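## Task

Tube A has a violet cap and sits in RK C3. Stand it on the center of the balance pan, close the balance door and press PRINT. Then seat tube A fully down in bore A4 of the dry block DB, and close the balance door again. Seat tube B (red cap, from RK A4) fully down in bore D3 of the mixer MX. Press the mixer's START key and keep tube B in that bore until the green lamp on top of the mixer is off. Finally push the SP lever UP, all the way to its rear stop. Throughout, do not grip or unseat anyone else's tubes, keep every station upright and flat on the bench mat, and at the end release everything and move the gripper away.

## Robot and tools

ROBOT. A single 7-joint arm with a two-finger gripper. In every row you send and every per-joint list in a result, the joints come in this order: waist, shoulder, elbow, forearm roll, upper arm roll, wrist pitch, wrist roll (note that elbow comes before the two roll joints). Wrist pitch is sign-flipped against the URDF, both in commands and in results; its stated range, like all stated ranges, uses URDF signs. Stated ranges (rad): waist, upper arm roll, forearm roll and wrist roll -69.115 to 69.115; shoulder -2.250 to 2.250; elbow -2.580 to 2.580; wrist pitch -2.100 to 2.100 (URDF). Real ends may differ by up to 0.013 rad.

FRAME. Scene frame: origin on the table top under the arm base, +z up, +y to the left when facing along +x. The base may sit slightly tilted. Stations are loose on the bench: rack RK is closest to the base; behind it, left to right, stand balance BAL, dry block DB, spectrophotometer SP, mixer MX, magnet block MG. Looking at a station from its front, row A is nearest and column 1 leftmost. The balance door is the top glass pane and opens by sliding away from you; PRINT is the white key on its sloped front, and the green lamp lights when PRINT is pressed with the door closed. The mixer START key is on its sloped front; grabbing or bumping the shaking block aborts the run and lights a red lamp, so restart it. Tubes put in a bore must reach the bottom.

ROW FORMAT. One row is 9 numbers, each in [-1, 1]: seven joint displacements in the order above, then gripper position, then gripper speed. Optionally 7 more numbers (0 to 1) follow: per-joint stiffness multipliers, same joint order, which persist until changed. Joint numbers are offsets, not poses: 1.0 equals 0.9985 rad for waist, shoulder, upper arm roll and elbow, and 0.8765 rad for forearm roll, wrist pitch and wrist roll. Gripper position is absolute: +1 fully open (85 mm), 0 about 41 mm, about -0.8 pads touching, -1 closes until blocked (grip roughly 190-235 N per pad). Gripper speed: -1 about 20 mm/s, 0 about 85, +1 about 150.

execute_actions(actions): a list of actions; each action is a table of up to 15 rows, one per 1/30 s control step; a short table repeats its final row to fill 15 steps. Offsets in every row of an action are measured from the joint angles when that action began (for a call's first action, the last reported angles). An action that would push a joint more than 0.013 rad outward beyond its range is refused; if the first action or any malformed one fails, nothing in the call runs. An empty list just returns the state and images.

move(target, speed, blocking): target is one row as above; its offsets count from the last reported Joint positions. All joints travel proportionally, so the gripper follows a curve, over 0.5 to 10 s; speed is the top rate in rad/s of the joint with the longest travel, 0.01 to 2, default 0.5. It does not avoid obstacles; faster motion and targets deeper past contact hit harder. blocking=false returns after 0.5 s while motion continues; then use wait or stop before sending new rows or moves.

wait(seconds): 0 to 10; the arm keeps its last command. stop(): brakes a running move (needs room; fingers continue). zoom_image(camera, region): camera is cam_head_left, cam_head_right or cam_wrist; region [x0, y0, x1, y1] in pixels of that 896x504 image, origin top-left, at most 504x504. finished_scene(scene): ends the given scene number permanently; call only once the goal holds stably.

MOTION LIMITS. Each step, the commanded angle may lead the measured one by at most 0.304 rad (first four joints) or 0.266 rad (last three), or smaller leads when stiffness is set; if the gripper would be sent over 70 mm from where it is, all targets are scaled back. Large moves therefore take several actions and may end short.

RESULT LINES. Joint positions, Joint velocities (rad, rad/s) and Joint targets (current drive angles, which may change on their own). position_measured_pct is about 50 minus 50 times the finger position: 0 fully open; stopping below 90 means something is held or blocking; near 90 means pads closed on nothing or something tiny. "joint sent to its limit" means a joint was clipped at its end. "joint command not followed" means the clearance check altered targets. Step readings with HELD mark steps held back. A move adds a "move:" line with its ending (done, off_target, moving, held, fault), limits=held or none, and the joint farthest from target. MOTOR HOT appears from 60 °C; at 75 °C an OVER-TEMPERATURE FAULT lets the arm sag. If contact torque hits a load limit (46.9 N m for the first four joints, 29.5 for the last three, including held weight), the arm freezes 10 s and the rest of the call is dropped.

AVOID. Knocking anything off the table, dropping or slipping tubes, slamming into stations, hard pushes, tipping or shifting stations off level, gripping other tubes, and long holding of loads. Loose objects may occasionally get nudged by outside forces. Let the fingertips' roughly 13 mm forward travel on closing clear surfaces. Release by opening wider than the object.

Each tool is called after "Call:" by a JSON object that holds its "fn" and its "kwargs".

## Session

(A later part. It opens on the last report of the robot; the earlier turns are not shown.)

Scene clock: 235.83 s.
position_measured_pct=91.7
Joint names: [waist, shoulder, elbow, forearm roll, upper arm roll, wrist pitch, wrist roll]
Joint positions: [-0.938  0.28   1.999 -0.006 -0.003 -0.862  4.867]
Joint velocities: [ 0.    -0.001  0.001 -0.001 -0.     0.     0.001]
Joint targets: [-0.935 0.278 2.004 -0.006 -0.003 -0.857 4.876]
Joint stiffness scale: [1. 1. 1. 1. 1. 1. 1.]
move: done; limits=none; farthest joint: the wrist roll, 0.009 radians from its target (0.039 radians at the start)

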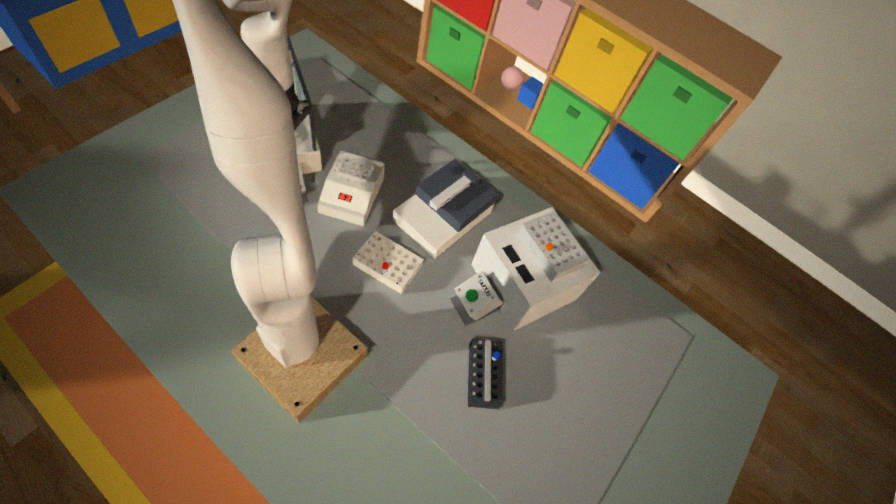

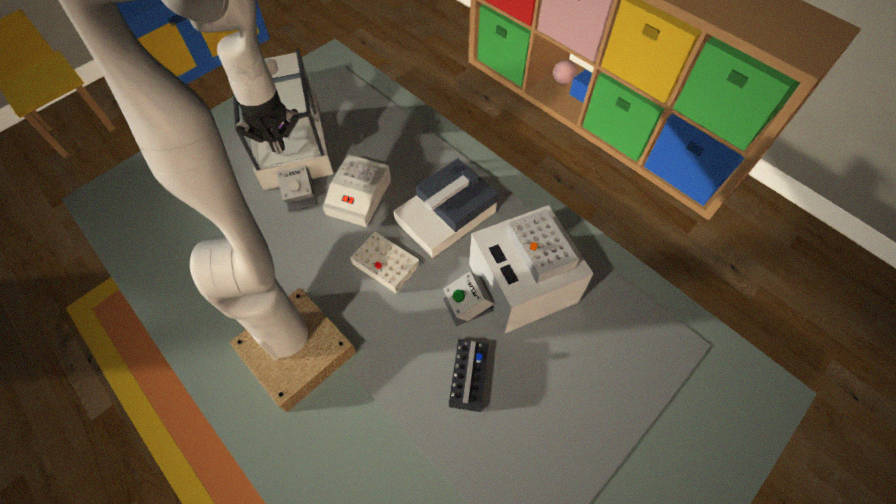

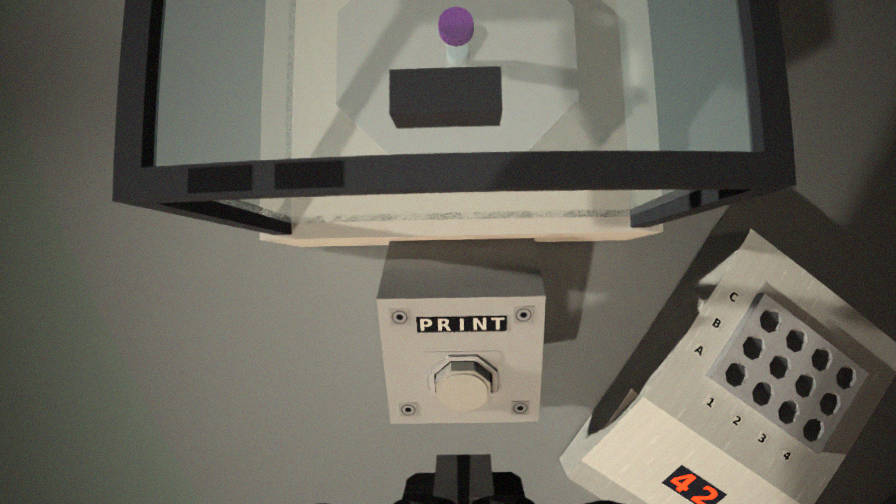

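Call:
{"fn": "move", "kwargs": {"target": [-0.008,0.17,0.099,0,0,0.306,0,-1,0], "speed": 0.2}}

Call:
{"fn": "zoom_image", "kwargs": {"camera": "cam_head_right", "region": [230,90,350,210]}}

Scene clock: 243.00 s.
position_measured_pct=91.7
Joint names: [waist, shoulder, elbow, forearm roll, upper arm roll, wrist pitch, wrist roll]
Joint positions: [-0.943  0.448  2.093 -0.006 -0.003 -0.599  4.867]
Joint velocities: [-0.     0.002  0.001  0.     0.     0.    -0.001]
Joint targets: [-0.946 0.450 2.098 -0.006 -0.003 -0.594 4.867]
Joint stiffness scale: [1. 1. 1. 1. 1. 1. 1.]
move: done; limits=none; farthest joint: the elbow, 0.005 radians from its target (0.099 radians at the start)

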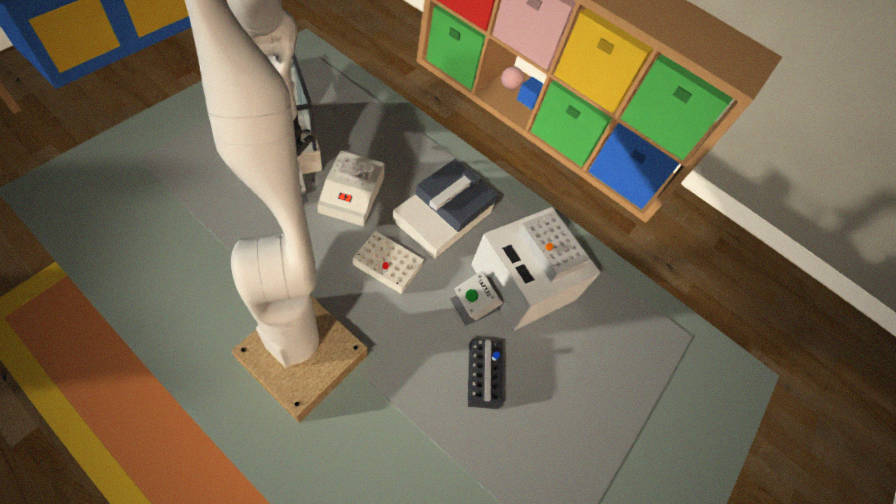

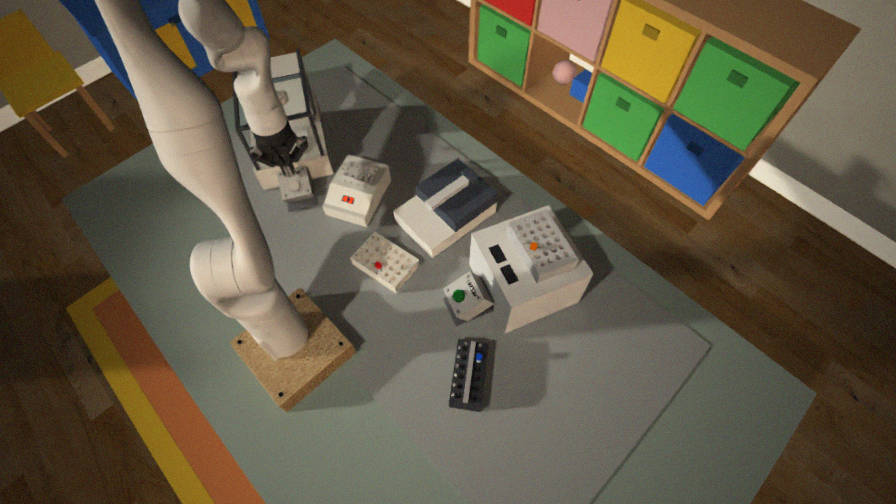

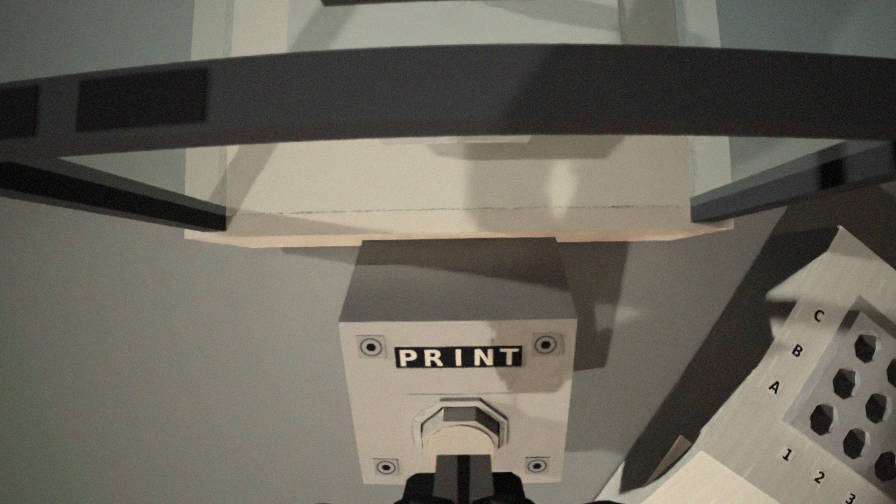

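Region (230, 90, 350, 210) of cam_head_right's 896x504 image, scaled by 4.200, with more detail than that image has.

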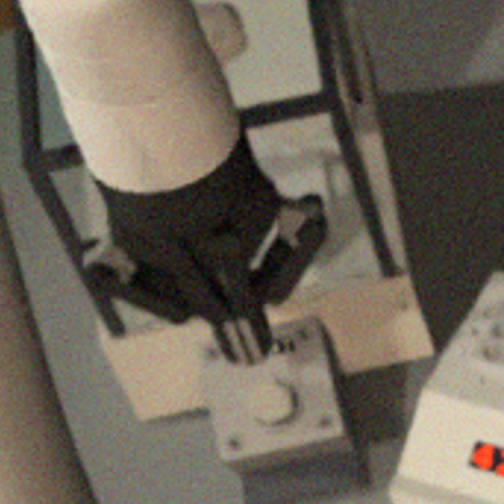

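Call:
{"fn": "move", "kwargs": {"target": [-0.004,-0.008,0.232,0,0,0.486,0,-1,0], "speed": 0.2}}

Call:
{"fn": "zoom_image", "kwargs": {"camera": "cam_head_right", "region": [230,90,350,210]}}

Scene clock: 253.90 s.
position_measured_pct=91.7
Joint names: [waist, shoulder, elbow, forearm roll, upper arm roll, wrist pitch, wrist roll]
Joint positions: [-0.945  0.442  2.32  -0.006 -0.003 -0.178  4.867]
Joint velocities: [-0.    -0.001  0.001  0.     0.     0.001 -0.001]
Joint targets: [-0.947 0.440 2.324 -0.006 -0.003 -0.173 4.867]
Joint stiffness scale: [1. 1. 1. 1. 1. 1. 1.]
move: done; limits=none; farthest joint: the elbow, 0.005 radians from its target (0.232 radians at the start)

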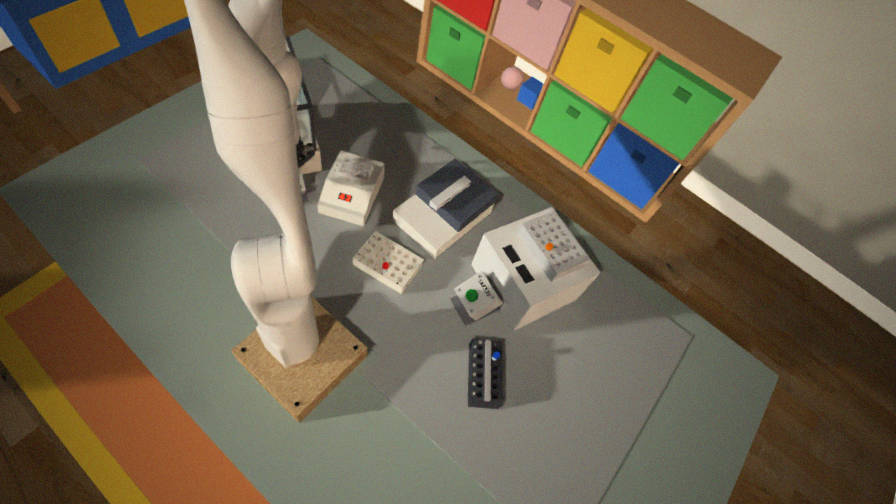

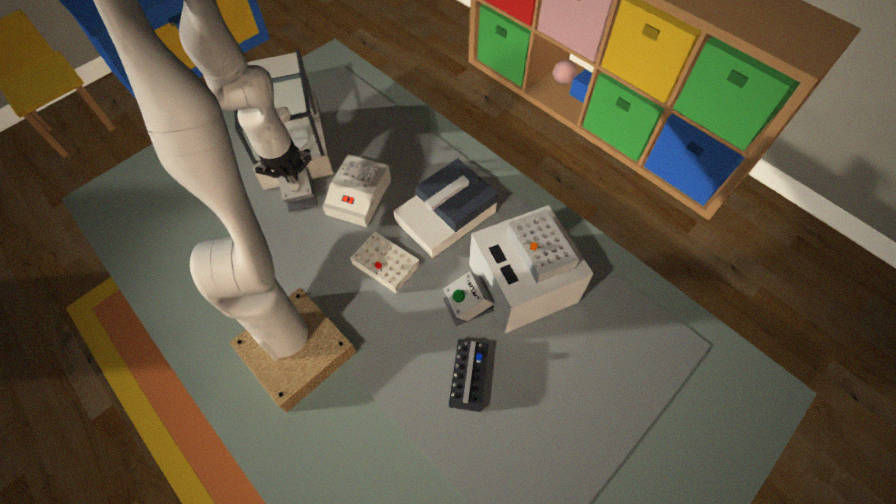

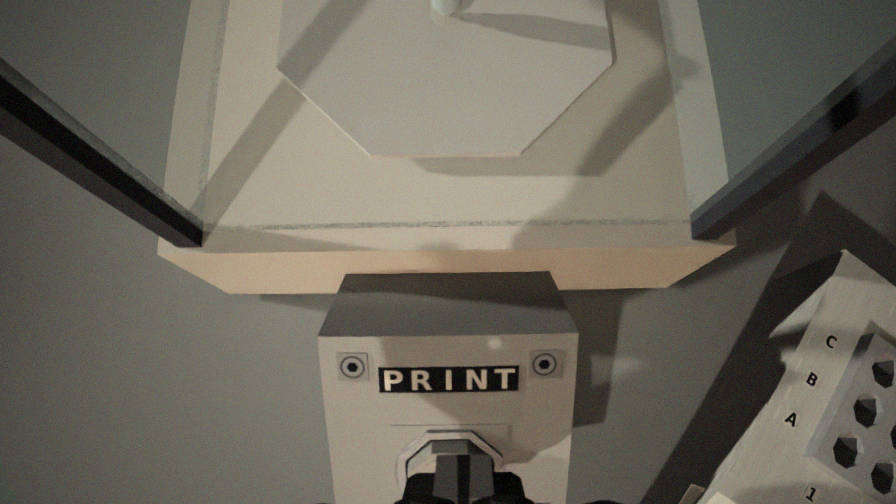

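Region (230, 90, 350, 210) of cam_head_right's 896x504 image, scaled by 4.200, with more detail than that image has.

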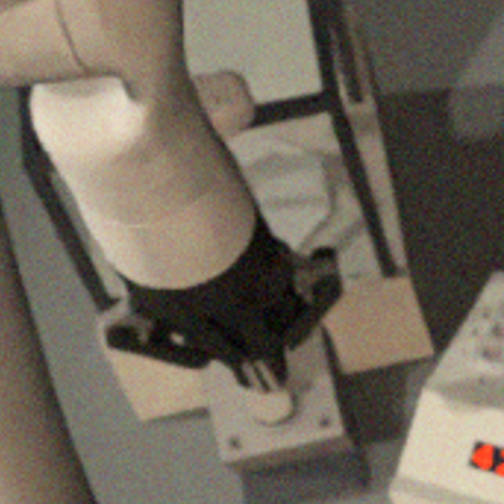

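Call:
{"fn": "move", "kwargs": {"target": [-0.014,0.038,0.015,0,0,0.06,0,-1,0], "speed": 0.05}}

Call:
{"fn": "zoom_image", "kwargs": {"camera": "cam_head_right", "region": [230,90,350,210]}}

Scene clock: 259.60 s.
position_measured_pct=91.7
Joint names: [waist, shoulder, elbow, forearm roll, upper arm roll, wrist pitch, wrist roll]
Joint positions: [-0.956  0.477  2.33  -0.006 -0.003 -0.131  4.867]
Joint velocities: [ 0.     0.003  0.001 -0.001 -0.     0.001 -0.   ]
Joint targets: [-0.959 0.480 2.334 -0.006 -0.003 -0.126 4.867]
Joint stiffness scale: [1. 1. 1. 1. 1. 1. 1.]
move: done; limits=none; farthest joint: the wrist pitch, 0.006 radians from its target (0.053 radians at the start)

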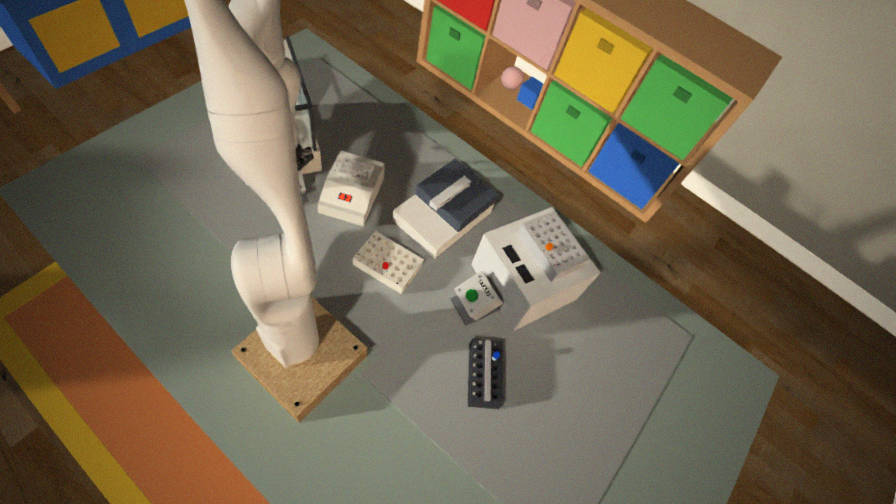

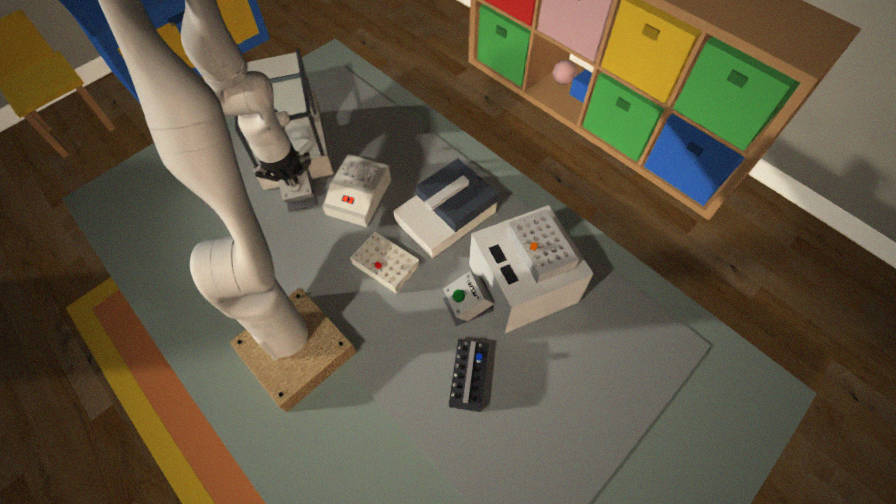

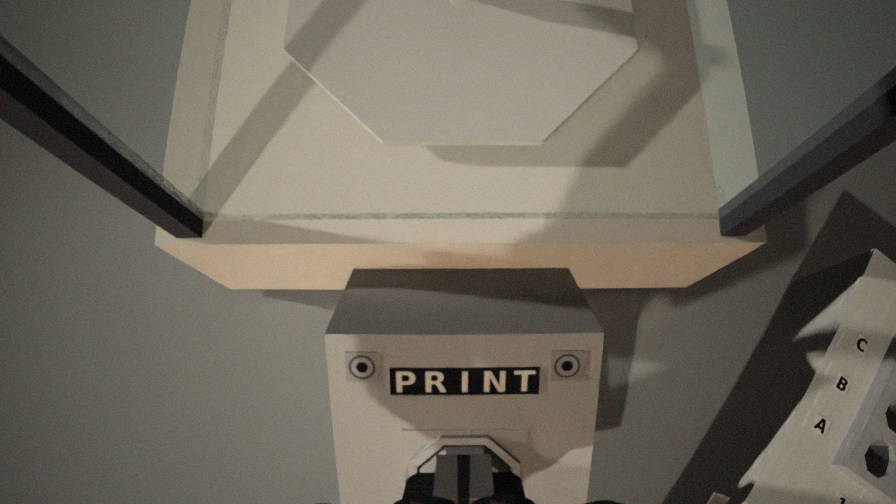

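Region (230, 90, 350, 210) of cam_head_right's 896x504 image, scaled by 4.200, with more detail than that image has.

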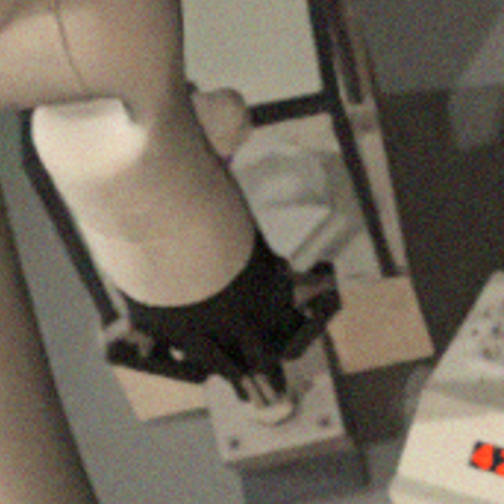

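Call:
{"fn": "move", "kwargs": {"target": [0,0.028,0.011,0,0,0.044,0,-1,0], "speed": 0.04}}

Call:
{"fn": "zoom_image", "kwargs": {"camera": "cam_head_right", "region": [230,90,350,210]}}

Scene clock: 263.87 s.
position_measured_pct=91.7
Joint names: [waist, shoulder, elbow, forearm roll, upper arm roll, wrist pitch, wrist roll]
Joint positions: [-0.956  0.5    2.334 -0.006 -0.003 -0.096  4.867]
Joint velocities: [ 0.     0.002  0.     0.    -0.     0.003 -0.001]
Joint targets: [-0.956 0.505 2.341 -0.006 -0.003 -0.092 4.867]
Joint stiffness scale: [1. 1. 1. 1. 1. 1. 1.]
move: done; limits=none; farthest joint: the elbow, 0.007 radians from its target (0.011 radians at the start)

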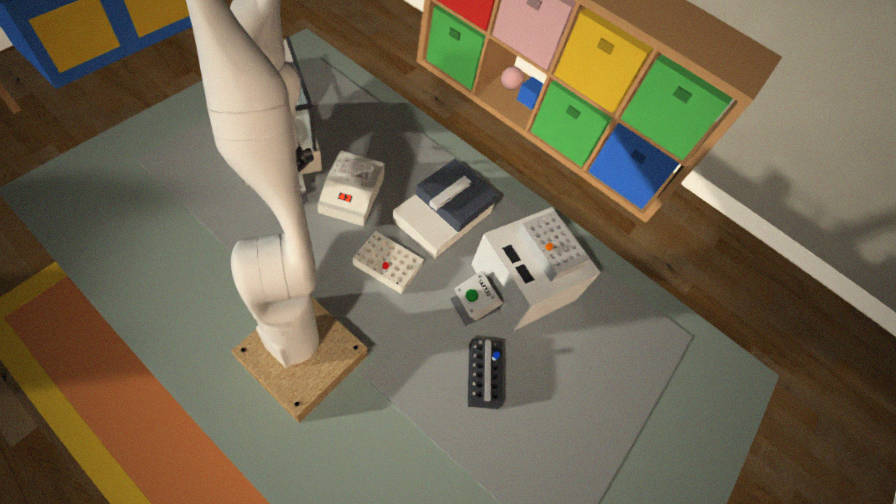

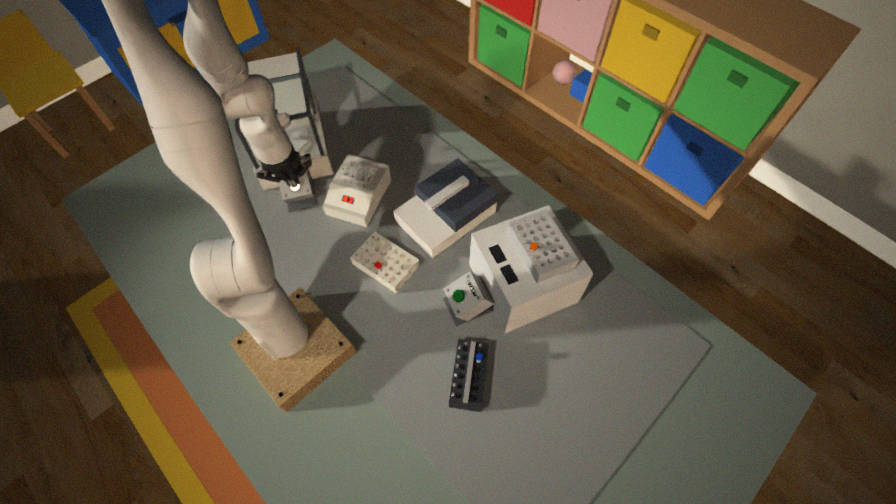

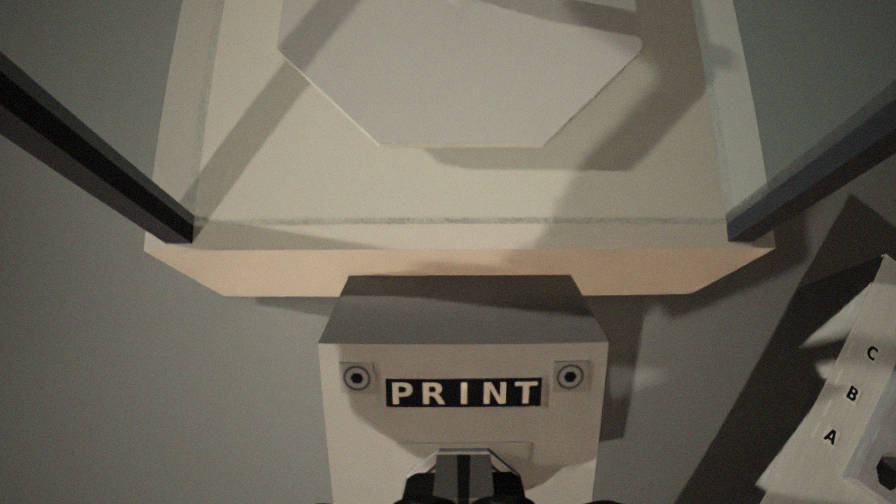

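Region (230, 90, 350, 210) of cam_head_right's 896x504 image, scaled by 4.200, with more detail than that image has.

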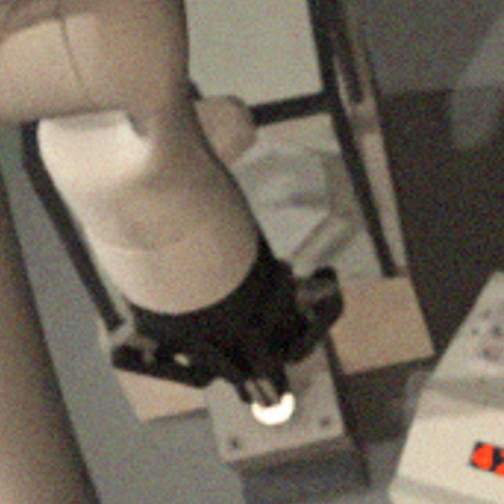

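Call:
{"fn": "move", "kwargs": {"target": [0,-0.222,-0.34,0,0,-0.88,0,-1,0], "speed": 0.4}}

Call:
{"fn": "move", "kwargs": {"target": [-0.015,0.034,-0.317,0,0,-0.31,-0.045,0.1,0], "speed": 0.3}}

Scene clock: 271.17 s.
position_measured_pct=91.7
Joint names: [waist, shoulder, elbow, forearm roll, upper arm roll, wrist pitch, wrist roll]
Joint positions: [-0.956  0.28   1.999 -0.006 -0.003 -0.862  4.867]
Joint velocities: [-0.    -0.003 -0.    -0.    -0.001  0.001 -0.   ]
Joint targets: [-0.956 0.278 1.995 -0.006 -0.003 -0.867 4.867]
Joint stiffness scale: [1. 1. 1. 1. 1. 1. 1.]
move: done; limits=none; farthest joint: the wrist pitch, 0.006 radians from its target (0.772 radians at the start)

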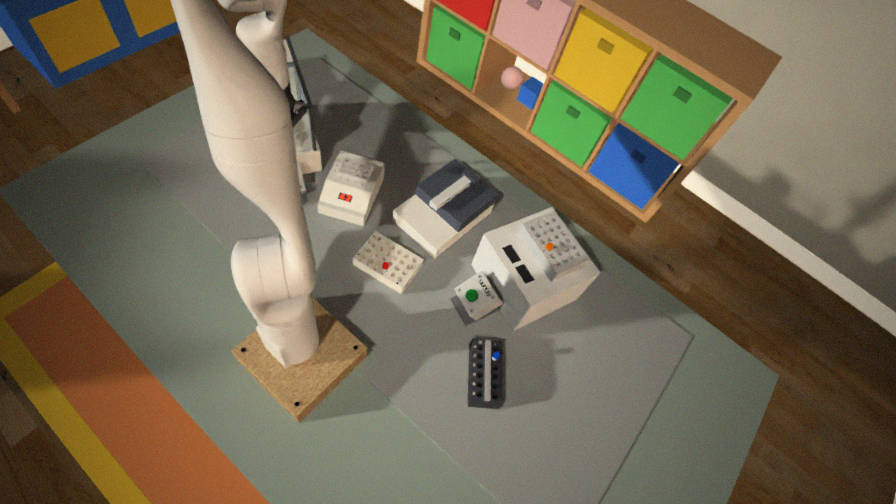

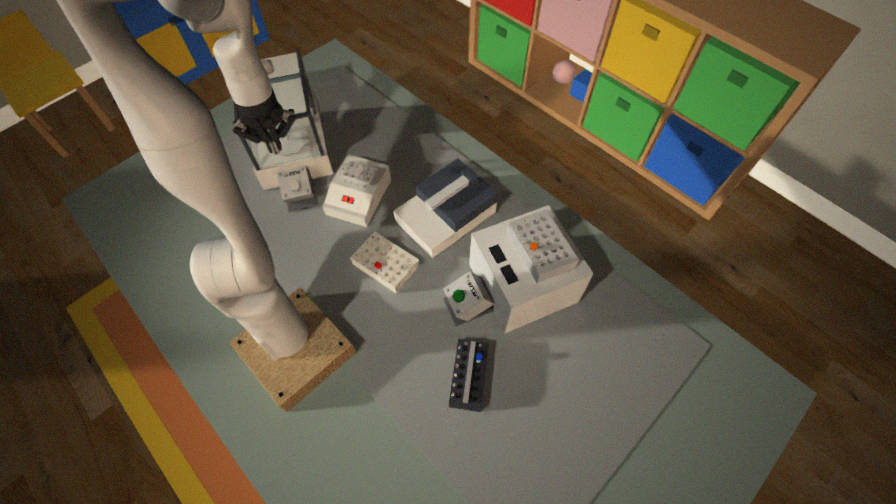

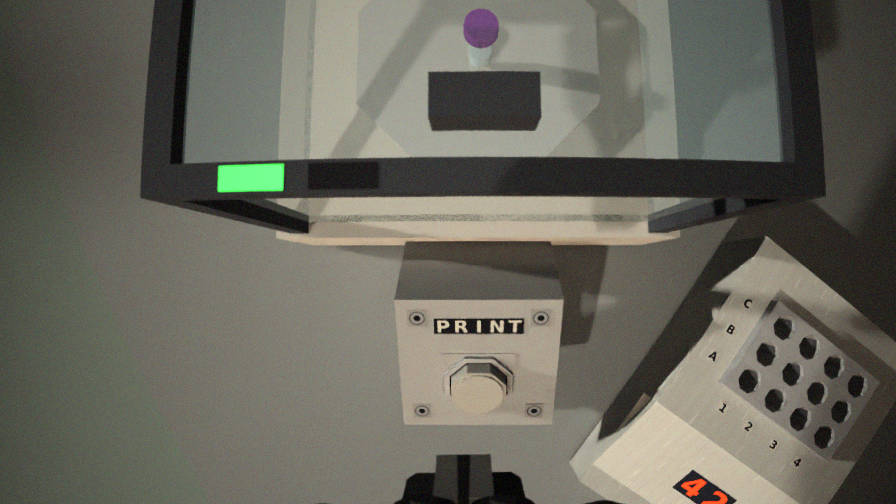

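Scene clock: 272.67 s.
position_measured_pct=45.2
Joint names: [waist, shoulder, elbow, forearm roll, upper arm roll, wrist pitch, wrist roll]
Joint positions: [-0.969  0.312  1.688 -0.006 -0.003 -1.128  4.836]
Joint velocities: [ 0.     0.001 -0.001  0.     0.    -0.    -0.   ]
Joint targets: [-0.971 0.314 1.683 -0.006 -0.003 -1.133 4.827]
Joint stiffness scale: [1. 1. 1. 1. 1. 1. 1.]
move: done; limits=none; farthest joint: the wrist roll, 0.009 radians from its target (0.039 radians at the start)

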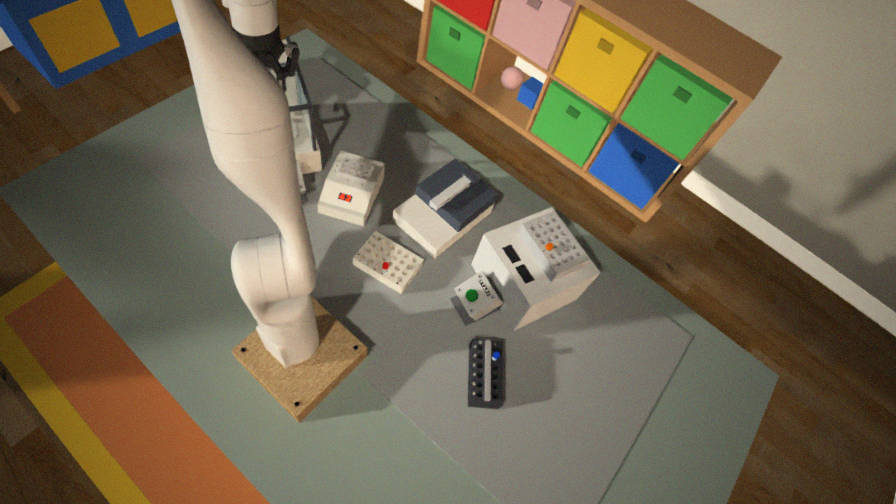

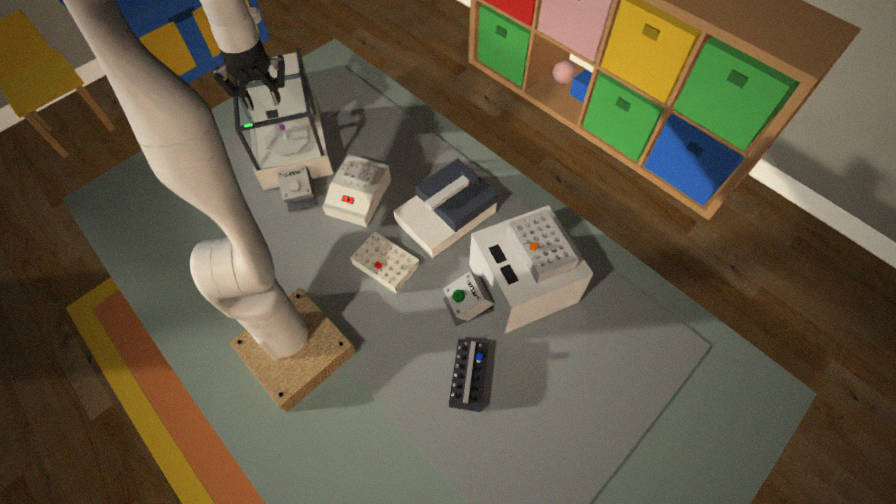

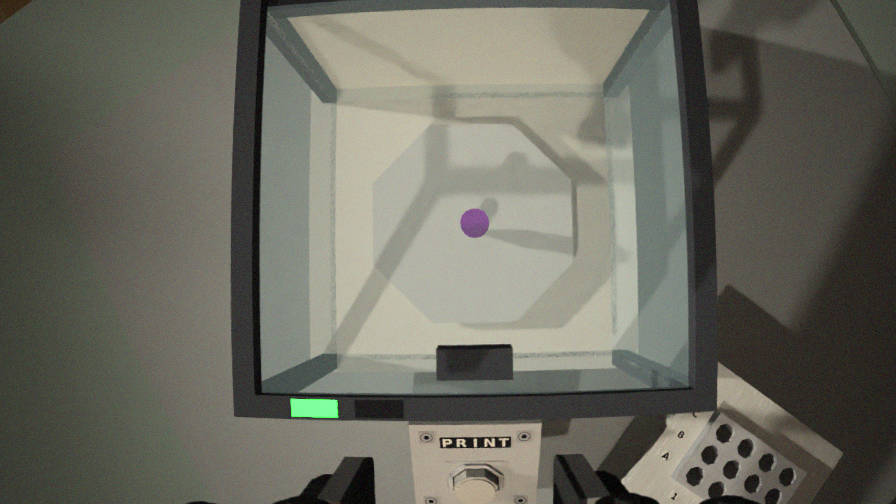

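Call:
{"fn": "execute_actions", "kwargs": {"actions": []}}

Call:
{"fn": "move", "kwargs": {"target": [0,0.127,-0.01,0,0,0.129,0,0.1,0], "speed": 0.2}}

Scene clock: 292.00 s.
position_measured_pct=45.2
Joint names: [waist, shoulder, elbow, forearm roll, upper arm roll, wrist pitch, wrist roll]
Joint positions: [-0.969  0.312  1.688 -0.006 -0.003 -1.128  4.836]
Joint velocities: [ 0.001 -0.001  0.    -0.001  0.    -0.001  0.   ]
Joint targets: [-0.971 0.314 1.683 -0.006 -0.003 -1.133 4.827]
Joint stiffness scale: [1. 1. 1. 1. 1. 1. 1.]

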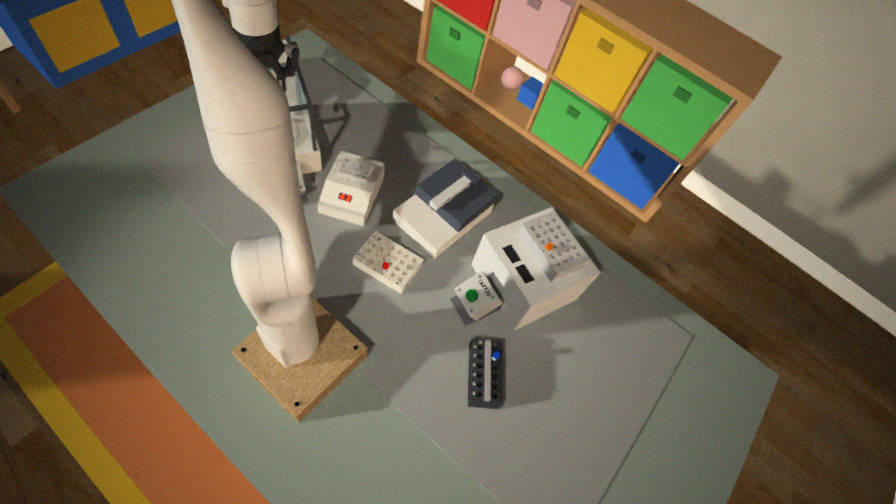

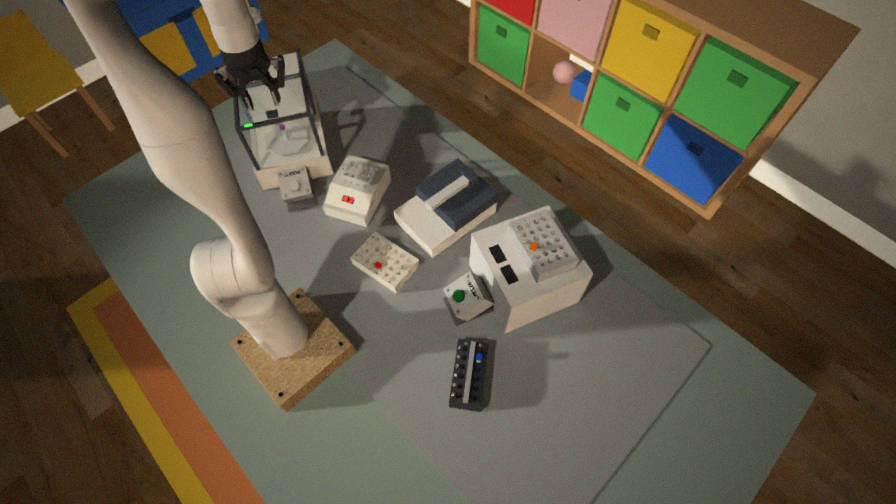

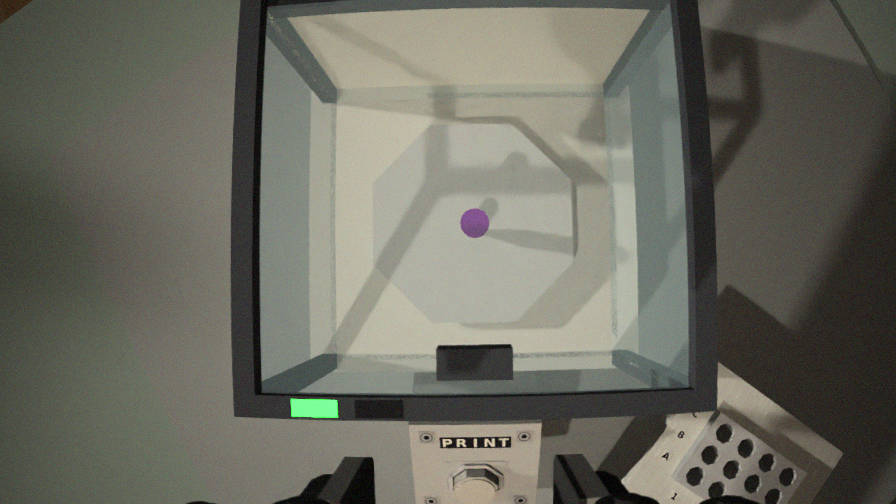

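Scene clock: 293.17 s.
position_measured_pct=45.2
Joint names: [waist, shoulder, elbow, forearm roll, upper arm roll, wrist pitch, wrist roll]
Joint positions: [-0.969  0.437  1.683 -0.006 -0.003 -1.02   4.836]
Joint velocities: [ 0.     0.003 -0.     0.     0.     0.001  0.   ]
Joint targets: [-0.969 0.439 1.678 -0.006 -0.003 -1.015 4.836]
Joint stiffness scale: [1. 1. 1. 1. 1. 1. 1.]
move: done; limits=none; farthest joint: the elbow, 0.005 radians from its target (0.010 radians at the start)

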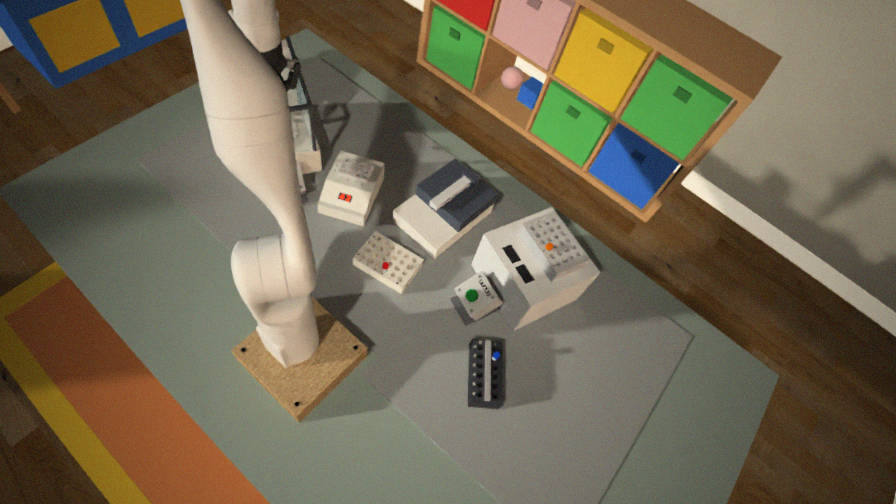

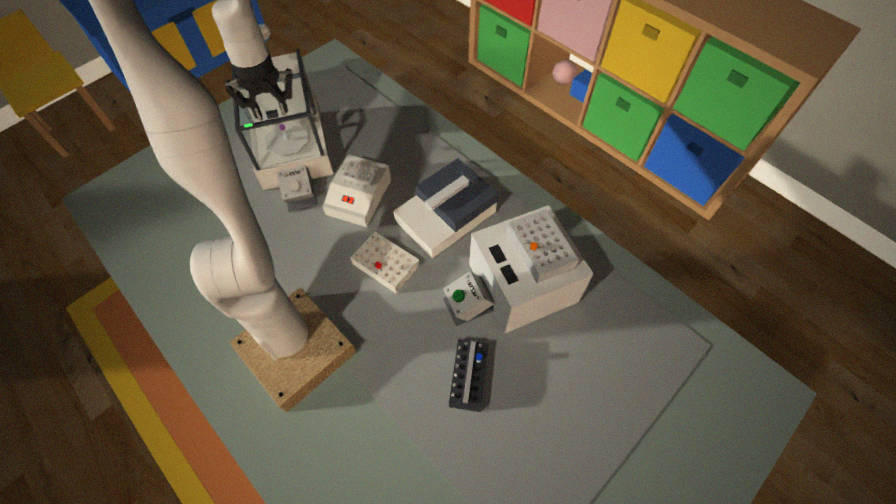

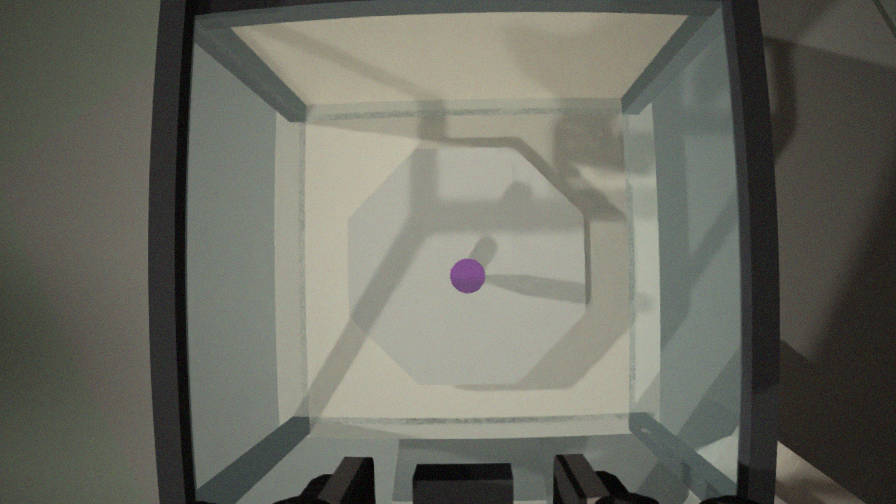

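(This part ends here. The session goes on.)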